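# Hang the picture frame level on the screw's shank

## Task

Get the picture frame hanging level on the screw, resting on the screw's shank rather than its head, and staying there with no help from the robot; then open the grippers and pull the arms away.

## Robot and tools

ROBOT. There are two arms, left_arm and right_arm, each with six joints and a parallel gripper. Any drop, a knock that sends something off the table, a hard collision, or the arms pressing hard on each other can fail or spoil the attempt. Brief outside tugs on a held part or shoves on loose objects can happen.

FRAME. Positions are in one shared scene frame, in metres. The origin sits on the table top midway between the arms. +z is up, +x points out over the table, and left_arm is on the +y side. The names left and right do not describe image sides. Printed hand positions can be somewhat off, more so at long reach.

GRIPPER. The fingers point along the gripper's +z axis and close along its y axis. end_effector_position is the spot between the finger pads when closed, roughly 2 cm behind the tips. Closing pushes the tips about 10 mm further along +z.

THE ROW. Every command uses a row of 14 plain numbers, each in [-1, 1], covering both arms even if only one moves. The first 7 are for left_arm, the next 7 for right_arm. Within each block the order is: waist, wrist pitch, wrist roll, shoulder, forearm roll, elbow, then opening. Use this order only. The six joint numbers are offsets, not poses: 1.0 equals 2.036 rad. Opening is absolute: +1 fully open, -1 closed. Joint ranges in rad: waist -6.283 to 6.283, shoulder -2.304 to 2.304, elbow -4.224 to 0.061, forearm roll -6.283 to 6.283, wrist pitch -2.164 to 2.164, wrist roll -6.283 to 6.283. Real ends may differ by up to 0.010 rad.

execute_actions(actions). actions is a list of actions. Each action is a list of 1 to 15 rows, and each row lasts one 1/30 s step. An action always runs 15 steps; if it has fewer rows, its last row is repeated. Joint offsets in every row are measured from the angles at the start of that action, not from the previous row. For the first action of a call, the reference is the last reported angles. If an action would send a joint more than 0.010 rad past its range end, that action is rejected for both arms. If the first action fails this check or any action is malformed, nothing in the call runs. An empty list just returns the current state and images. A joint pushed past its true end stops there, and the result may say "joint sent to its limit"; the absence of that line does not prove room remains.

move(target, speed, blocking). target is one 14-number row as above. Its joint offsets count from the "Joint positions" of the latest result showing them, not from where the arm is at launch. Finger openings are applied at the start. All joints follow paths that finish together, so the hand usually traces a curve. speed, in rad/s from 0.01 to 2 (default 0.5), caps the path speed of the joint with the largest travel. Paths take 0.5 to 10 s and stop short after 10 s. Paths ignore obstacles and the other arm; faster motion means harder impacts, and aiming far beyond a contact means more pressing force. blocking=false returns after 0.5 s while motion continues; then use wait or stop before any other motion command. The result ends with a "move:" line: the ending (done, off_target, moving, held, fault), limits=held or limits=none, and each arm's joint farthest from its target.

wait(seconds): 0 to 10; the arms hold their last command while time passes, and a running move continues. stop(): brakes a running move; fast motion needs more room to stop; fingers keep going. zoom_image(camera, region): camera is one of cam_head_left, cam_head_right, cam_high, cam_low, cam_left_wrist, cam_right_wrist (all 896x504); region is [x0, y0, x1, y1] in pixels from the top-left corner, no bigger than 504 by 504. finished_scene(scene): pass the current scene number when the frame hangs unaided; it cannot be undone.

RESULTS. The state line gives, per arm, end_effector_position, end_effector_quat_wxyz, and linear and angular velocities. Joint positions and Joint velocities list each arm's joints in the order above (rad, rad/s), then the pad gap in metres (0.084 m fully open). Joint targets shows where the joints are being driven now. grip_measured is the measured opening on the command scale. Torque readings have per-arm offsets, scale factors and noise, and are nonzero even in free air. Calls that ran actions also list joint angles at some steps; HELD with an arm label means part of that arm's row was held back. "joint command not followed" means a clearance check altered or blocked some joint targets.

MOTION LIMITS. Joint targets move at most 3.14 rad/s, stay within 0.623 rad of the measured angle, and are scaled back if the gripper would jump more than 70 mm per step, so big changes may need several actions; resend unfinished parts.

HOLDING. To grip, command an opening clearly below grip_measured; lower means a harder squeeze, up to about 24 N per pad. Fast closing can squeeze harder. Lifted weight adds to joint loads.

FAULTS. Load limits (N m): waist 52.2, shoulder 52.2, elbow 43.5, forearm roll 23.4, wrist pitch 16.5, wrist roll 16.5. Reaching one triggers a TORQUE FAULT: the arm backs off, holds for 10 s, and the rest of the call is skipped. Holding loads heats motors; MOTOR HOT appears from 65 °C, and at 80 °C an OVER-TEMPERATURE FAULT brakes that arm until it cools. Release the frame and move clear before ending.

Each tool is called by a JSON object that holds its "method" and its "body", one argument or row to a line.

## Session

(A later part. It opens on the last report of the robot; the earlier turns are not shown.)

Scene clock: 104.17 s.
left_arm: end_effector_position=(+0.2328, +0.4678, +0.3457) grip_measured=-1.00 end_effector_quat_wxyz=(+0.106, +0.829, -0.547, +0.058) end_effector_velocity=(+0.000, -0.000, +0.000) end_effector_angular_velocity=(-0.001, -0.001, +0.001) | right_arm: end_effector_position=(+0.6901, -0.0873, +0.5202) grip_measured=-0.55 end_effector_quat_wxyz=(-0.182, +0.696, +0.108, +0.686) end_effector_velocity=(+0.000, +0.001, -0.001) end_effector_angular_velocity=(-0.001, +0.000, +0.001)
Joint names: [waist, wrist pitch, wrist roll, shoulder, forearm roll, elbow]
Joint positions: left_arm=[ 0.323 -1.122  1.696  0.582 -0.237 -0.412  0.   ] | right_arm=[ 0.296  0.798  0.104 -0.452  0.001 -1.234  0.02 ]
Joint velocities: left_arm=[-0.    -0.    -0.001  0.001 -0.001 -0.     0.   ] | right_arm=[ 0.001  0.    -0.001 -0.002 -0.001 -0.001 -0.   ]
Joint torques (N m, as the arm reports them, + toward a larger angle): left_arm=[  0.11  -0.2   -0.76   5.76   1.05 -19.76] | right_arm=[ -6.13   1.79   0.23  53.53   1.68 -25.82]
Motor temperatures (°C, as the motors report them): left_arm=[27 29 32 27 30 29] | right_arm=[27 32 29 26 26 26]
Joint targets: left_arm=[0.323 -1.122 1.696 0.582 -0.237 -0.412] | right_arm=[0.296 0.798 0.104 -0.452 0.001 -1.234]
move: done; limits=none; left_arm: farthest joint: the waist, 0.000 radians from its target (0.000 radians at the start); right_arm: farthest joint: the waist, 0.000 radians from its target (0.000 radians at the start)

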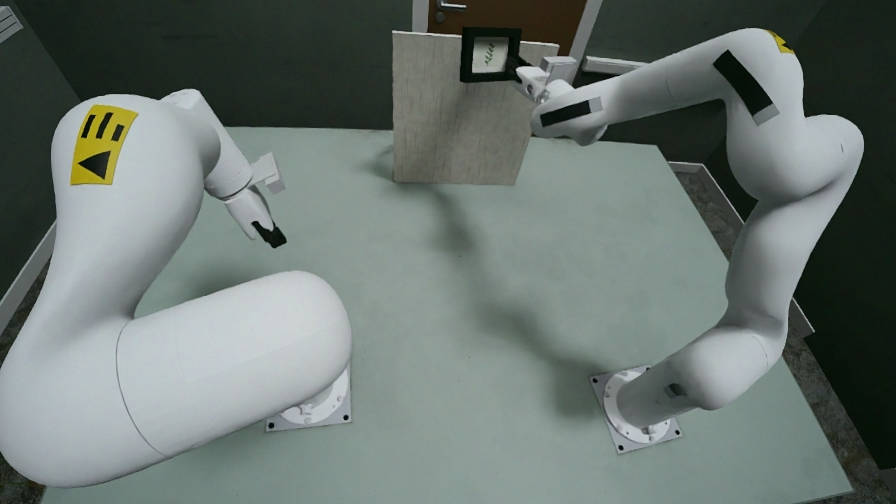

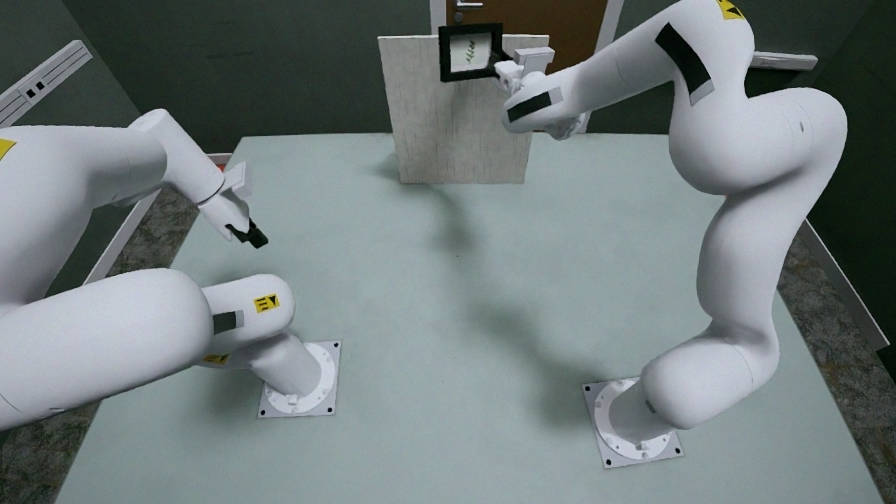

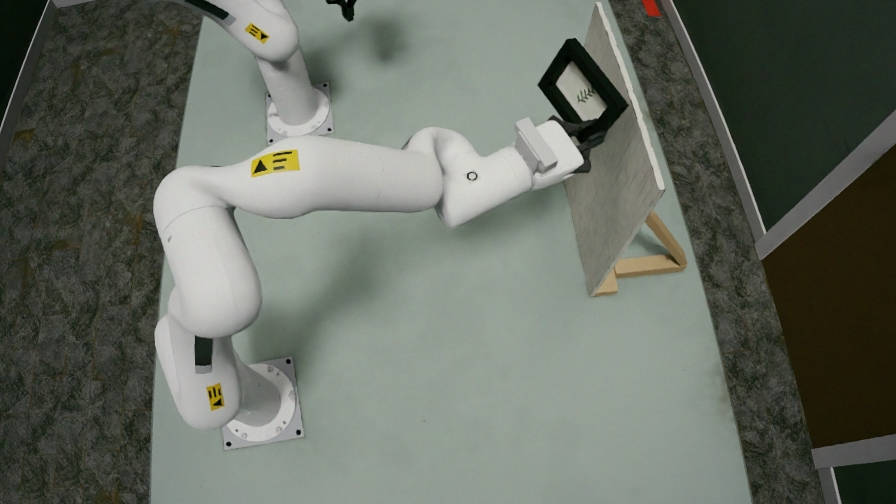

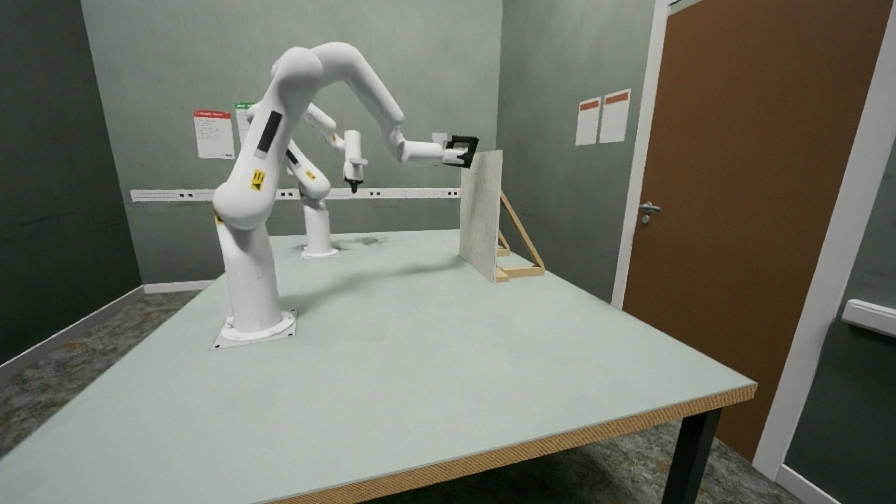

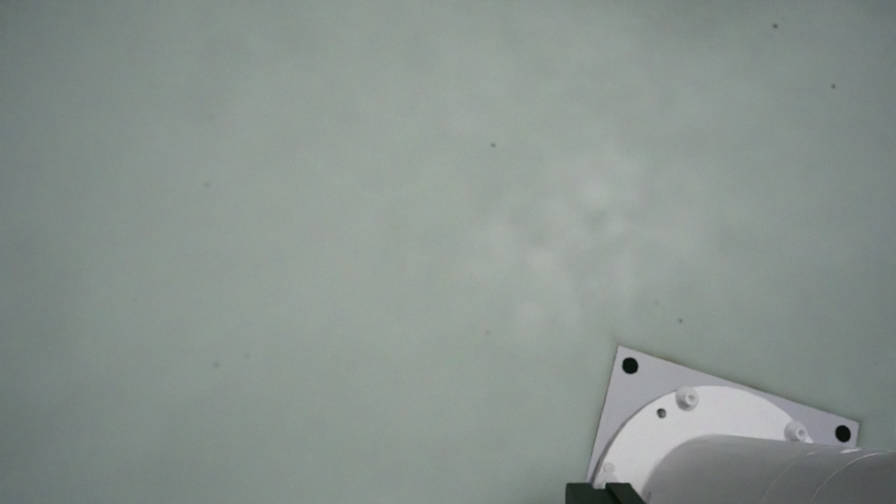

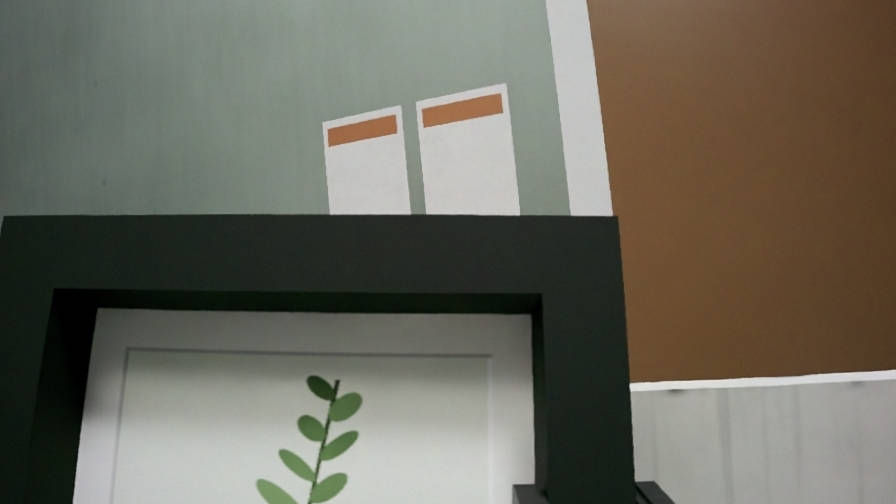

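{"method": "move", "body": {
  "target": [0,0,0,0,0,0,-1, 0.012,0.05,0,-0.05,0,0,-1],
  "speed": 0.1
}}

{"method": "zoom_image", "body": {
  "camera": "cam_head_left",
  "region": [380,20,600,190]
}}

Scene clock: 105.77 s.
left_arm: end_effector_position=(+0.2328, +0.4678, +0.3457) grip_measured=-1.00 end_effector_quat_wxyz=(+0.106, +0.829, -0.547, +0.058) end_effector_velocity=(-0.000, -0.000, -0.000) end_effector_angular_velocity=(-0.001, +0.001, -0.002) | right_arm: end_effector_position=(+0.6933, -0.0637, +0.4612) grip_measured=-0.55 end_effector_quat_wxyz=(-0.190, +0.694, +0.117, +0.684) end_effector_velocity=(-0.000, -0.000, -0.002) end_effector_angular_velocity=(-0.000, +0.002, -0.001)
Joint names: [waist, wrist pitch, wrist roll, shoulder, forearm roll, elbow]
Joint positions: left_arm=[ 0.323 -1.122  1.696  0.582 -0.237 -0.412  0.   ] | right_arm=[ 0.32   0.899  0.104 -0.554  0.001 -1.234  0.02 ]
Joint velocities: left_arm=[ 0.    -0.001  0.002  0.    -0.     0.001  0.   ] | right_arm=[-0.     0.     0.    -0.001  0.     0.002 -0.   ]
Joint torques (N m, as the arm reports them, + toward a larger angle): left_arm=[ -0.1   -0.17  -0.8    4.71   0.96 -19.76] | right_arm=[ -6.38   1.78   0.23  56.98   1.6  -24.8 ]
Motor temperatures (°C, as the motors report them): left_arm=[27 29 32 27 30 29] | right_arm=[27 32 29 26 26 26]
Joint targets: left_arm=[0.323 -1.122 1.696 0.582 -0.237 -0.412] | right_arm=[0.320 0.899 0.104 -0.554 0.001 -1.234]
move: done; limits=none; left_arm: farthest joint: the waist, 0.000 radians from its target (0.000 radians at the start); right_arm: farthest joint: the waist, 0.000 radians from its target (0.025 radians at the start)

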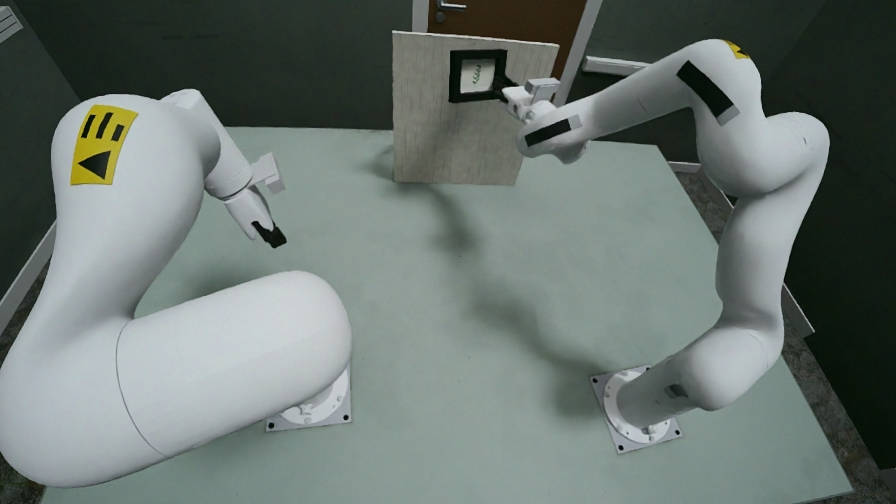

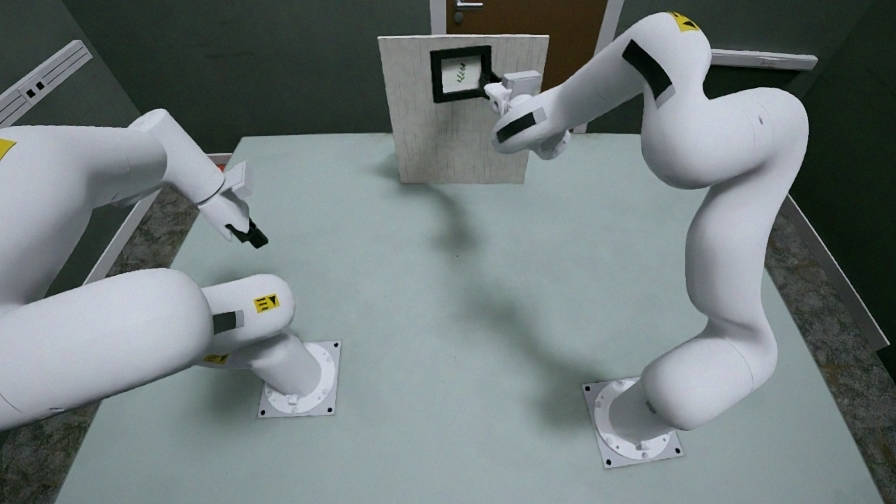

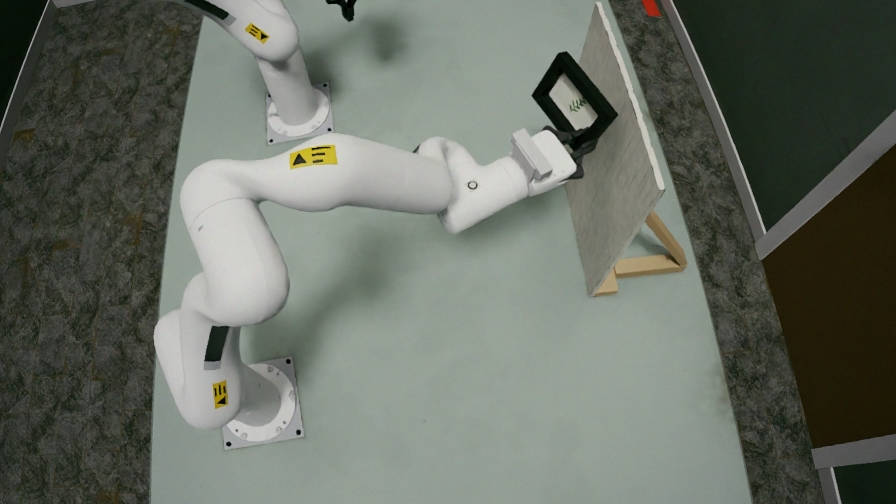

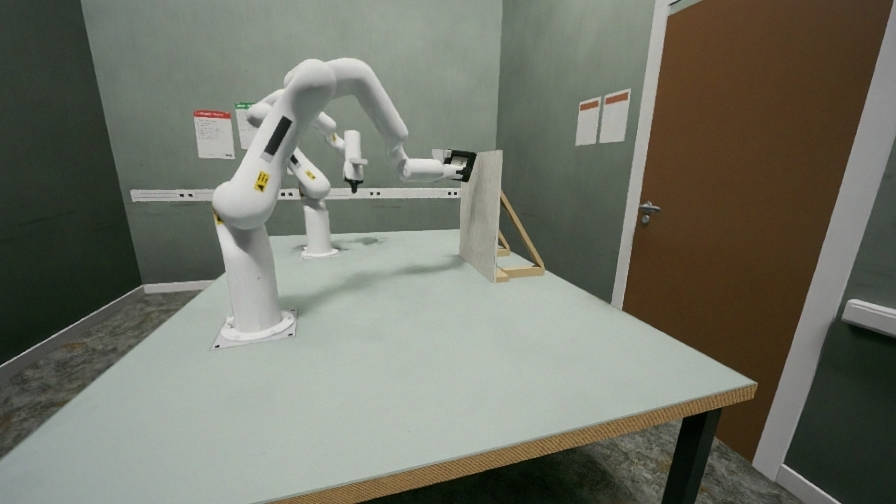

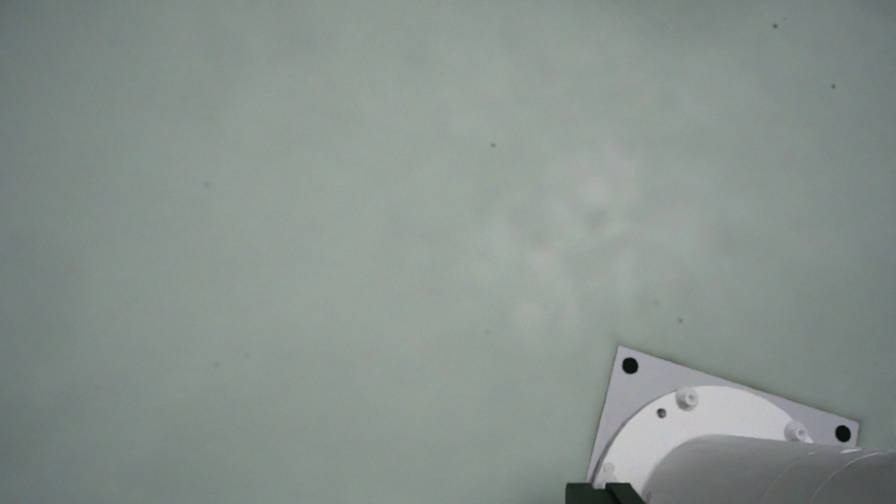

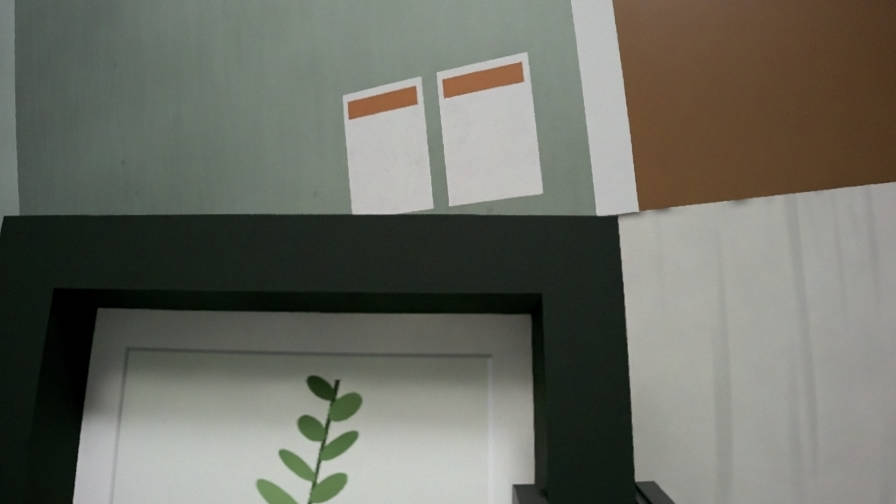

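Region (380, 20, 600, 190) of cam_head_left's 896x504 image, scaled by 2.291, with more detail than that image has; it fills the top 389 rows of this view, and the rest is white.

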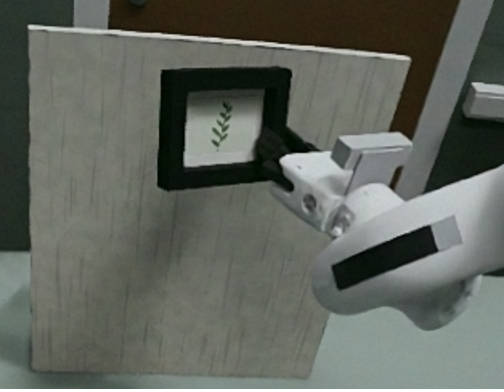

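{"method": "move", "body": {
  "target": [0,0,0,0,0,0,-1, 0,0.04,0,-0.04,0,0,-1],
  "speed": 0.1
}}

{"method": "zoom_image", "body": {
  "camera": "cam_low",
  "region": [380,120,540,220]
}}

Scene clock: 107.07 s.
left_arm: end_effector_position=(+0.2328, +0.4678, +0.3457) grip_measured=-1.00 end_effector_quat_wxyz=(+0.106, +0.829, -0.547, +0.058) end_effector_velocity=(-0.000, +0.000, +0.000) end_effector_angular_velocity=(+0.002, -0.001, -0.001) | right_arm: end_effector_position=(+0.6986, -0.0612, +0.4133) grip_measured=-0.55 end_effector_quat_wxyz=(-0.190, +0.694, +0.117, +0.685) end_effector_velocity=(-0.000, +0.001, -0.002) end_effector_angular_velocity=(-0.002, +0.003, +0.001)
Joint names: [waist, wrist pitch, wrist roll, shoulder, forearm roll, elbow]
Joint positions: left_arm=[ 0.323 -1.122  1.696  0.582 -0.237 -0.412  0.   ] | right_arm=[ 0.32   0.981  0.104 -0.635  0.001 -1.234  0.02 ]
Joint velocities: left_arm=[ 0.     0.     0.     0.001  0.002 -0.     0.   ] | right_arm=[ 0.001 -0.001 -0.001 -0.002  0.     0.    -0.   ]
Joint torques (N m, as the arm reports them, + toward a larger angle): left_arm=[  0.11  -0.13  -0.8    5.04   1.06 -19.74] | right_arm=[ -6.36   1.84   0.24  58.94   1.45 -23.7 ]
Motor temperatures (°C, as the motors report them): left_arm=[27 29 32 27 30 29] | right_arm=[27 32 29 26 26 26]
Joint targets: left_arm=[0.323 -1.122 1.696 0.582 -0.237 -0.412] | right_arm=[0.320 0.981 0.104 -0.635 0.001 -1.234]
move: done; limits=none; left_arm: farthest joint: the waist, 0.000 radians from its target (0.000 radians at the start); right_arm: farthest joint: the shoulder, 0.001 radians from its target (0.082 radians at the start)

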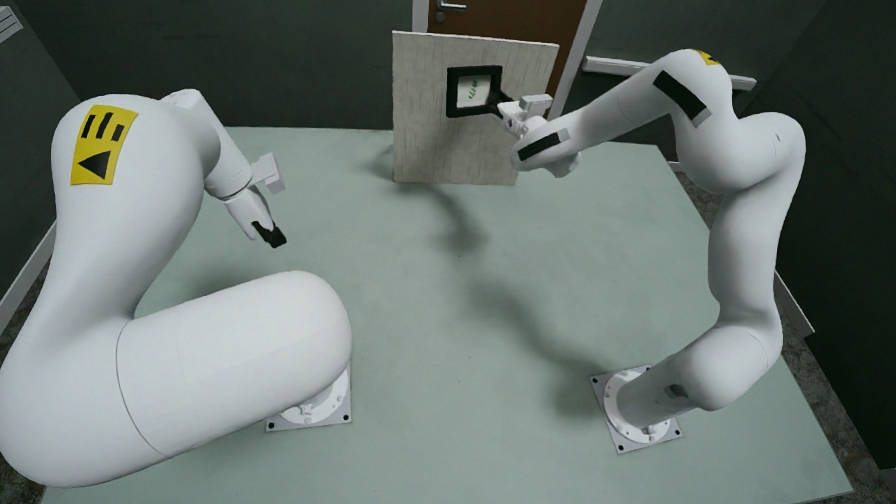

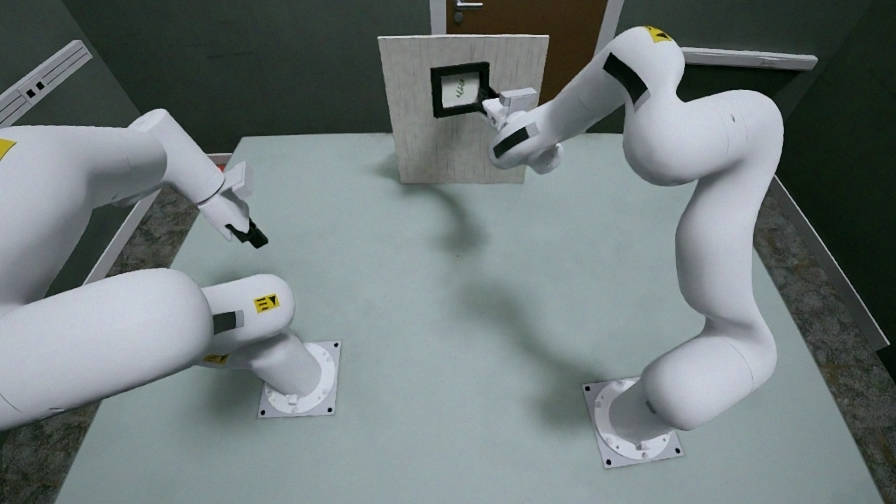

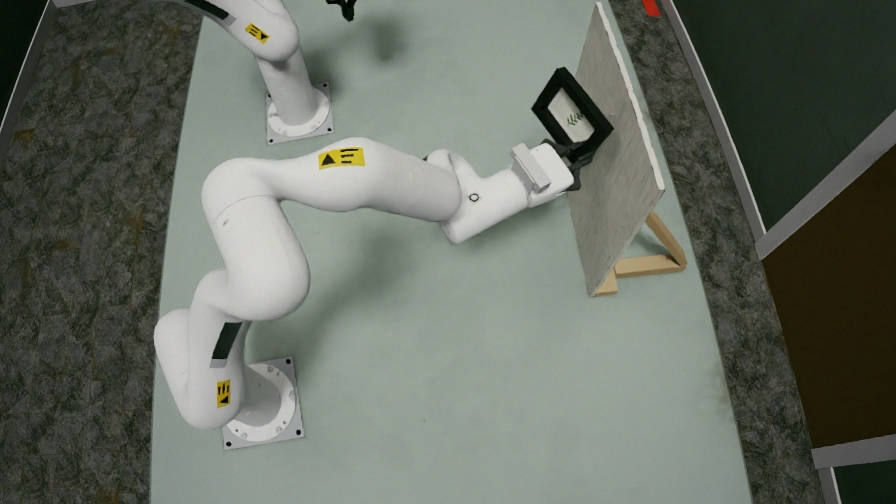

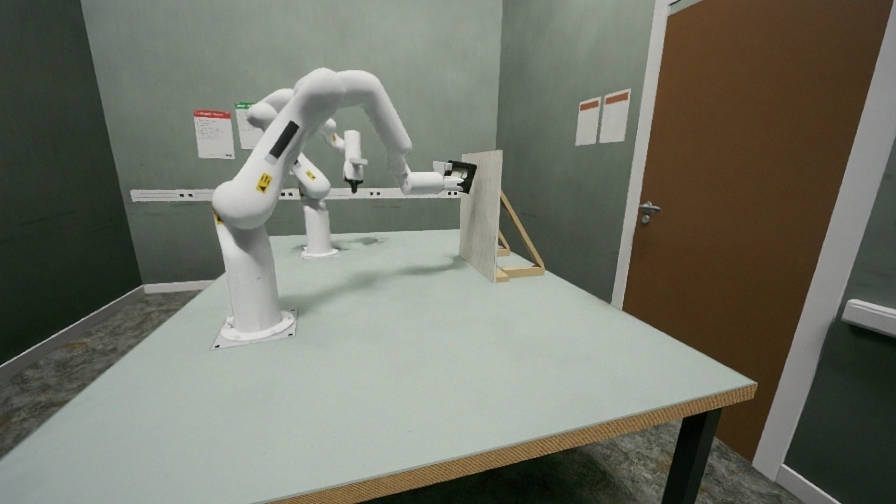

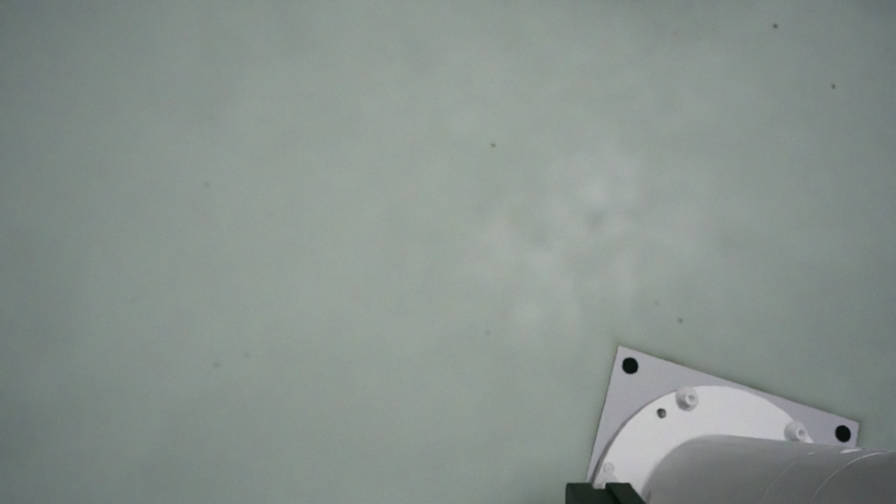

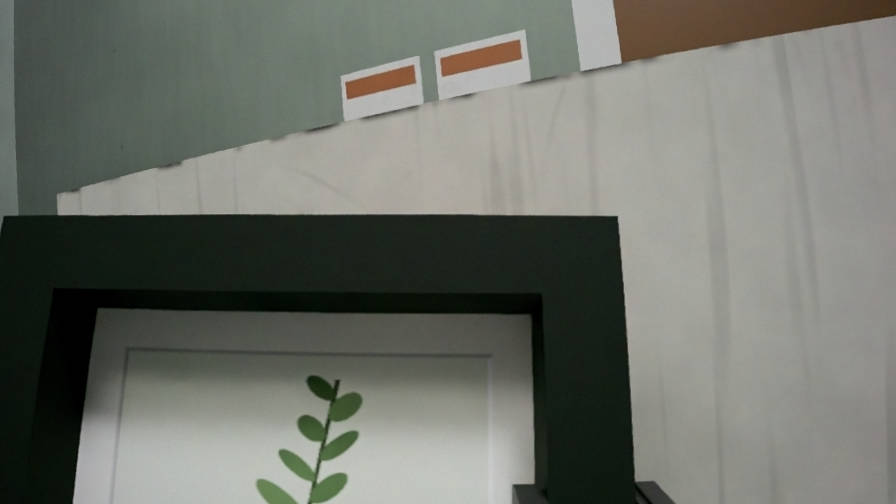

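Region (380, 120, 540, 220) of cam_low's 896x504 image, scaled by 3.150, with more detail than that image has; it fills the top 315 rows of this view, and the rest is white.

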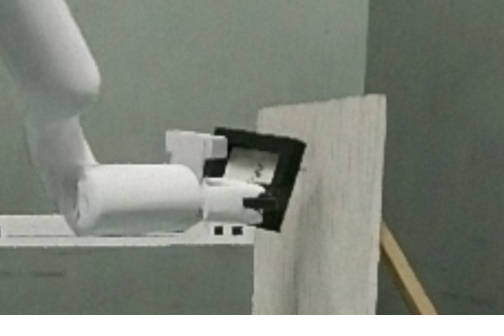

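{"method": "move", "body": {
  "target": [0,0,0,0,0,0,-1, 0,0,0,0,0,-0.018,-1],
  "speed": 0.03
}}

Scene clock: 108.83 s.
left_arm: end_effector_position=(+0.2328, +0.4678, +0.3457) grip_measured=-1.00 end_effector_quat_wxyz=(+0.106, +0.829, -0.547, +0.058) end_effector_velocity=(-0.000, +0.000, -0.000) end_effector_angular_velocity=(+0.000, +0.001, -0.002) | right_arm: end_effector_position=(+0.7070, -0.0573, +0.4357) grip_measured=-0.55 end_effector_quat_wxyz=(-0.193, +0.681, +0.114, +0.697) end_effector_velocity=(+0.000, -0.000, -0.000) end_effector_angular_velocity=(-0.001, -0.000, +0.001)
Joint names: [waist, wrist pitch, wrist roll, shoulder, forearm roll, elbow]
Joint positions: left_arm=[ 0.323 -1.122  1.696  0.582 -0.237 -0.412  0.   ] | right_arm=[ 0.32   0.981  0.104 -0.635  0.001 -1.271  0.02 ]
Joint velocities: left_arm=[-0.    -0.     0.001  0.     0.001  0.001  0.   ] | right_arm=[-0.001 -0.     0.    -0.001 -0.002 -0.001 -0.   ]
Joint torques (N m, as the arm reports them, + toward a larger angle): left_arm=[  0.3   -0.14  -0.8    6.06   1.13 -19.38] | right_arm=[ -6.28   1.83   0.27  58.81   1.48 -24.3 ]
Motor temperatures (°C, as the motors report them): left_arm=[27 29 32 27 30 29] | right_arm=[27 32 29 26 26 26]
Joint targets: left_arm=[0.323 -1.122 1.696 0.582 -0.237 -0.412] | right_arm=[0.320 0.981 0.104 -0.635 0.001 -1.271]
move: done; limits=none; left_arm: farthest joint: the waist, 0.000 radians from its target (0.000 radians at the start); right_arm: farthest joint: the waist, 0.000 radians from its target (0.000 radians at the start)

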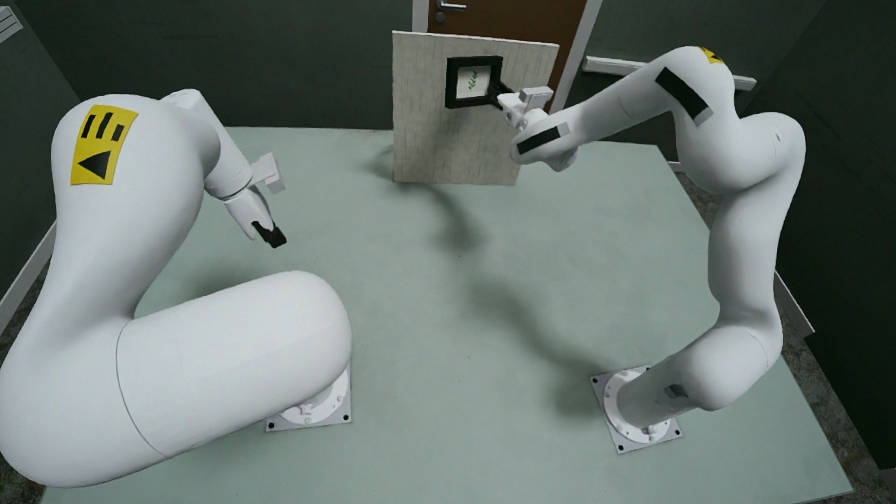

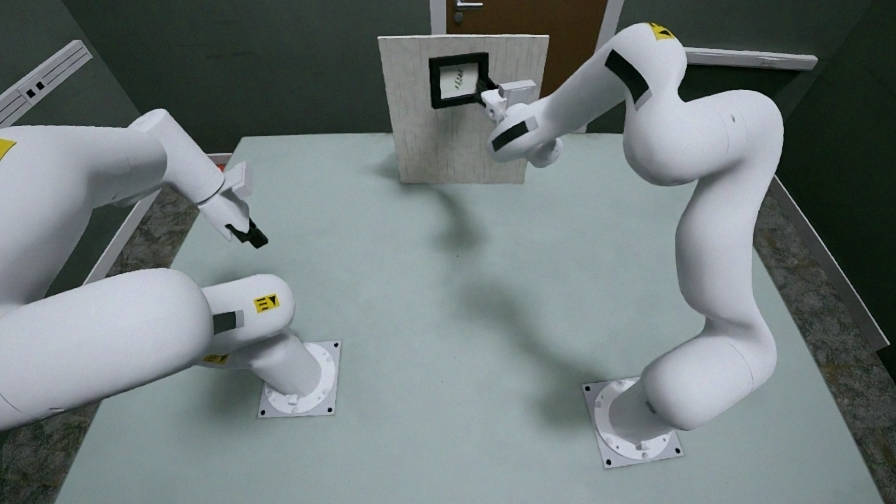

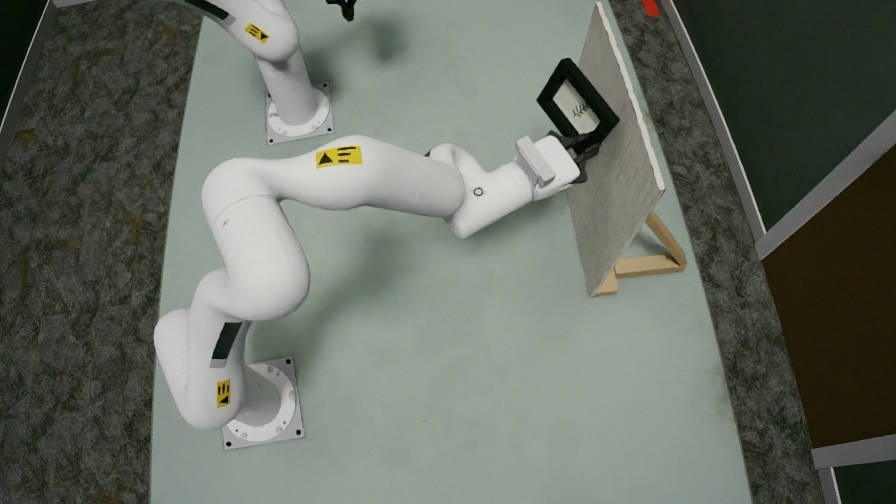

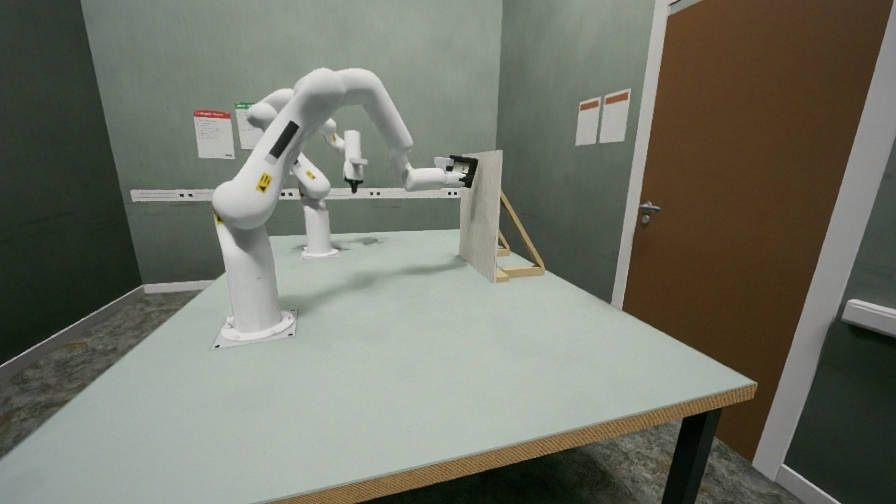

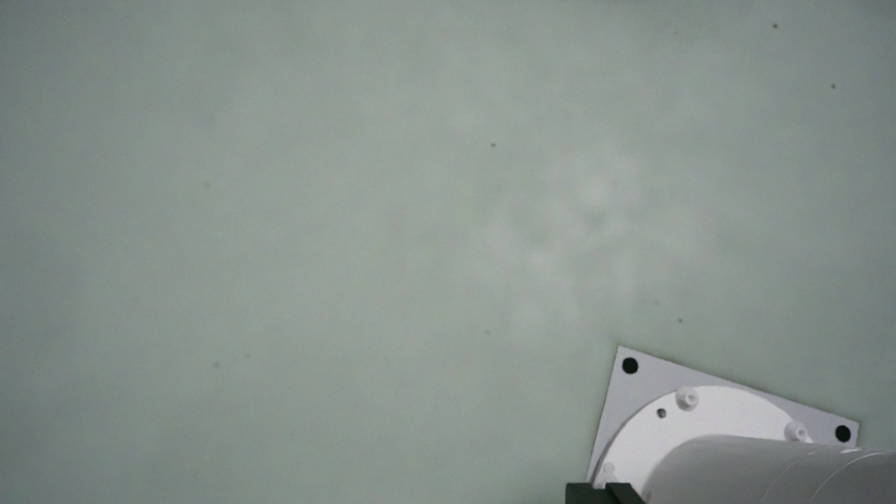

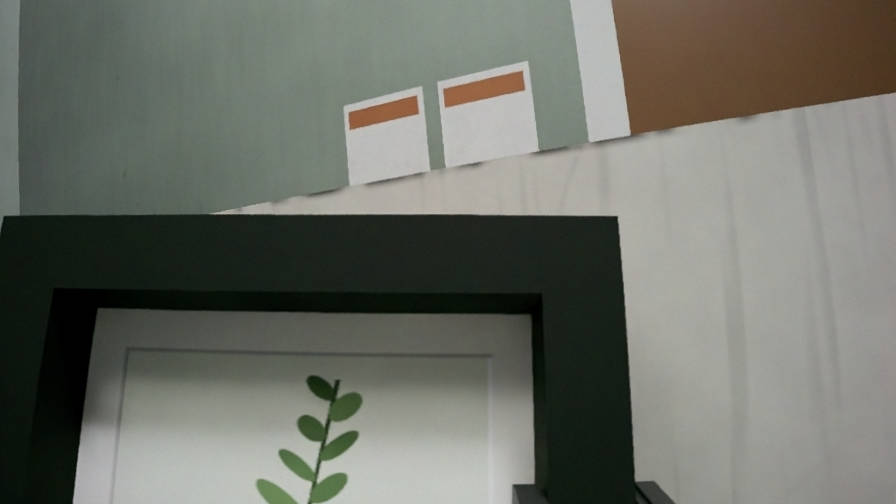

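{"method": "move", "body": {
  "target": [0,0,0,0,0,0,-1, -0.004,0.01,0,-0.04,0,-0.02,-1],
  "speed": 0.03
}}

{"method": "zoom_image", "body": {
  "camera": "cam_low",
  "region": [380,120,540,220]
}}

Scene clock: 112.13 s.
left_arm: end_effector_position=(+0.2328, +0.4678, +0.3457) grip_measured=-1.00 end_effector_quat_wxyz=(+0.106, +0.829, -0.547, +0.058) end_effector_velocity=(-0.000, +0.000, +0.000) end_effector_angular_velocity=(-0.000, +0.000, -0.001) | right_arm: end_effector_position=(+0.7229, -0.0576, +0.3960) grip_measured=-0.55 end_effector_quat_wxyz=(-0.189, +0.689, +0.113, +0.691) end_effector_velocity=(-0.001, +0.000, -0.001) end_effector_angular_velocity=(-0.001, +0.001, +0.000)
Joint names: [waist, wrist pitch, wrist roll, shoulder, forearm roll, elbow]
Joint positions: left_arm=[ 0.323 -1.122  1.696  0.582 -0.237 -0.412  0.   ] | right_arm=[ 0.312  1.001  0.104 -0.716  0.001 -1.311  0.02 ]
Joint velocities: left_arm=[ 0.    -0.     0.001  0.     0.    -0.     0.   ] | right_arm=[ 0.001  0.    -0.    -0.     0.     0.001  0.   ]
Joint torques (N m, as the arm reports them, + toward a larger angle): left_arm=[ -0.69  -0.2   -0.85   5.46   1.22 -19.56] | right_arm=[ -6.33   1.7    0.29  61.62   1.44 -23.8 ]
Motor temperatures (°C, as the motors report them): left_arm=[27 29 32 27 30 29] | right_arm=[27 32 29 26 26 26]
Joint targets: left_arm=[0.323 -1.122 1.696 0.582 -0.237 -0.412] | right_arm=[0.312 1.001 0.104 -0.716 0.001 -1.311]
move: done; limits=none; left_arm: farthest joint: the waist, 0.000 radians from its target (0.000 radians at the start); right_arm: farthest joint: the waist, 0.000 radians from its target (0.008 radians at the start)

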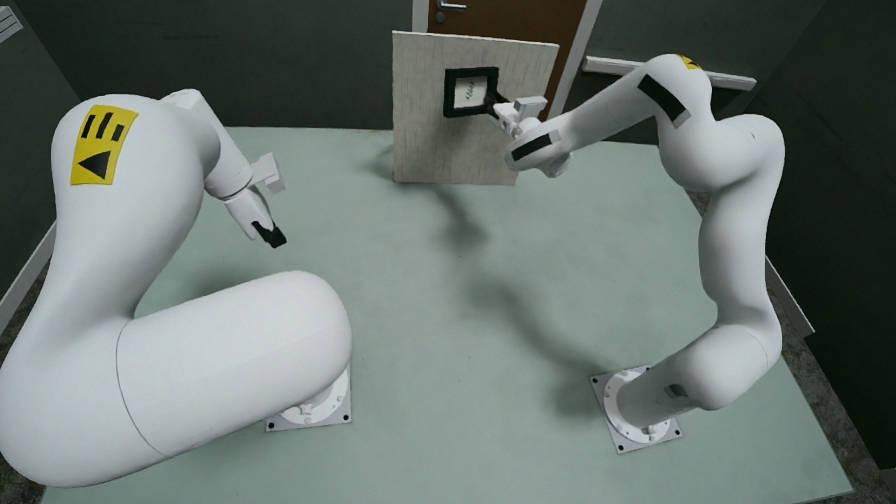

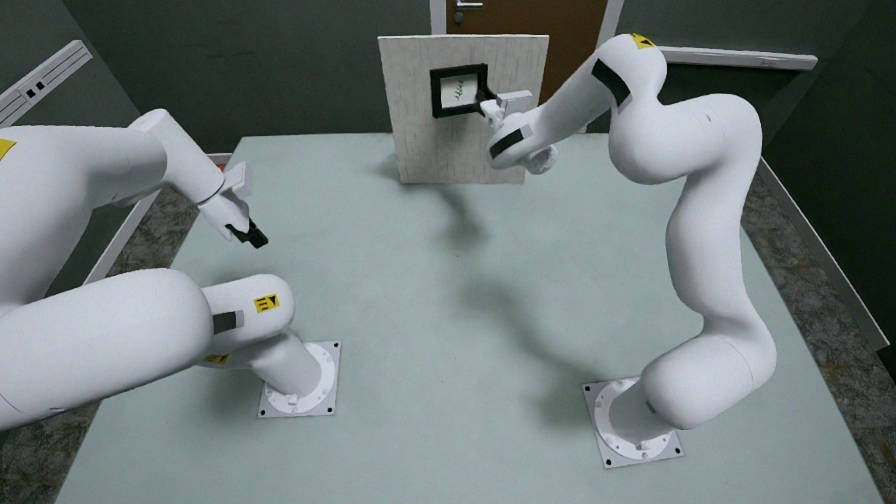

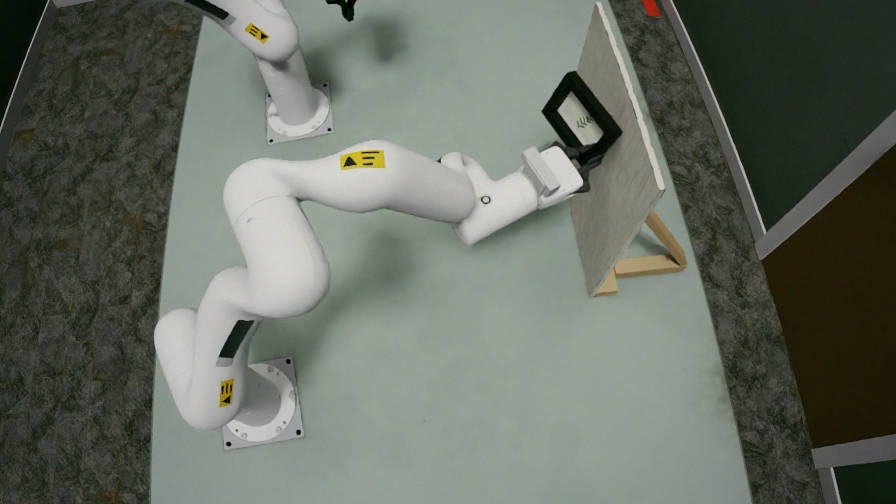

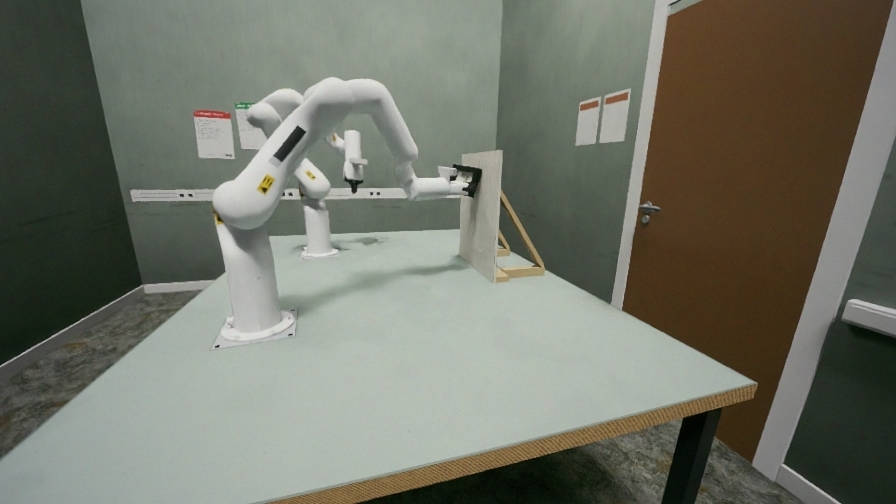

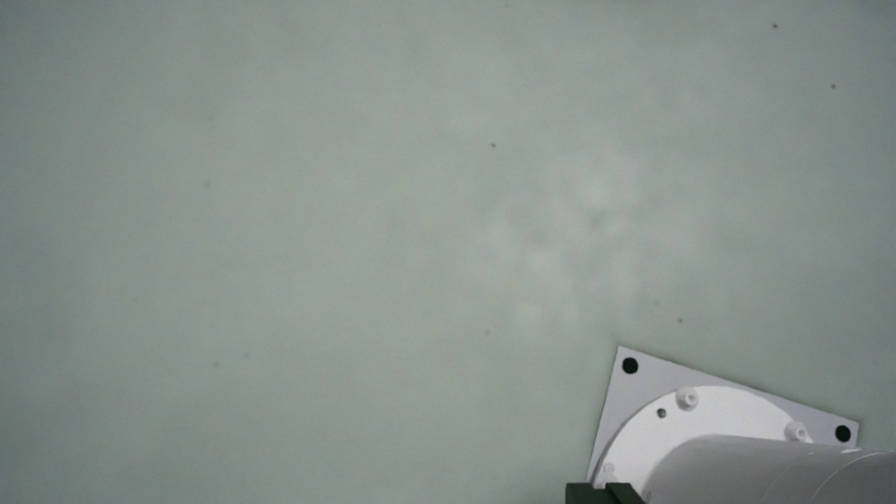

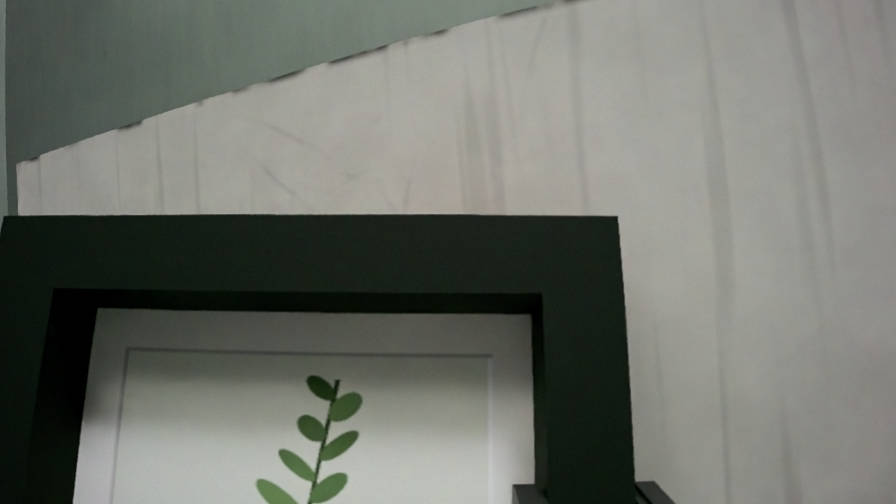

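Region (380, 120, 540, 220) of cam_low's 896x504 image, scaled by 3.150, with more detail than that image has; it fills the top 315 rows of this view, and the rest is white.

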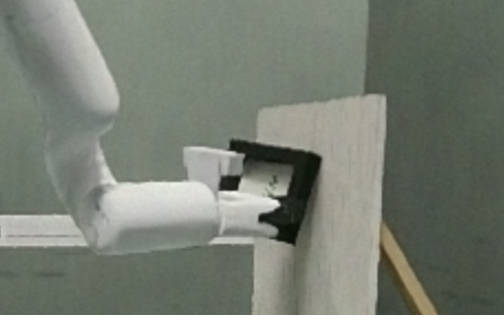

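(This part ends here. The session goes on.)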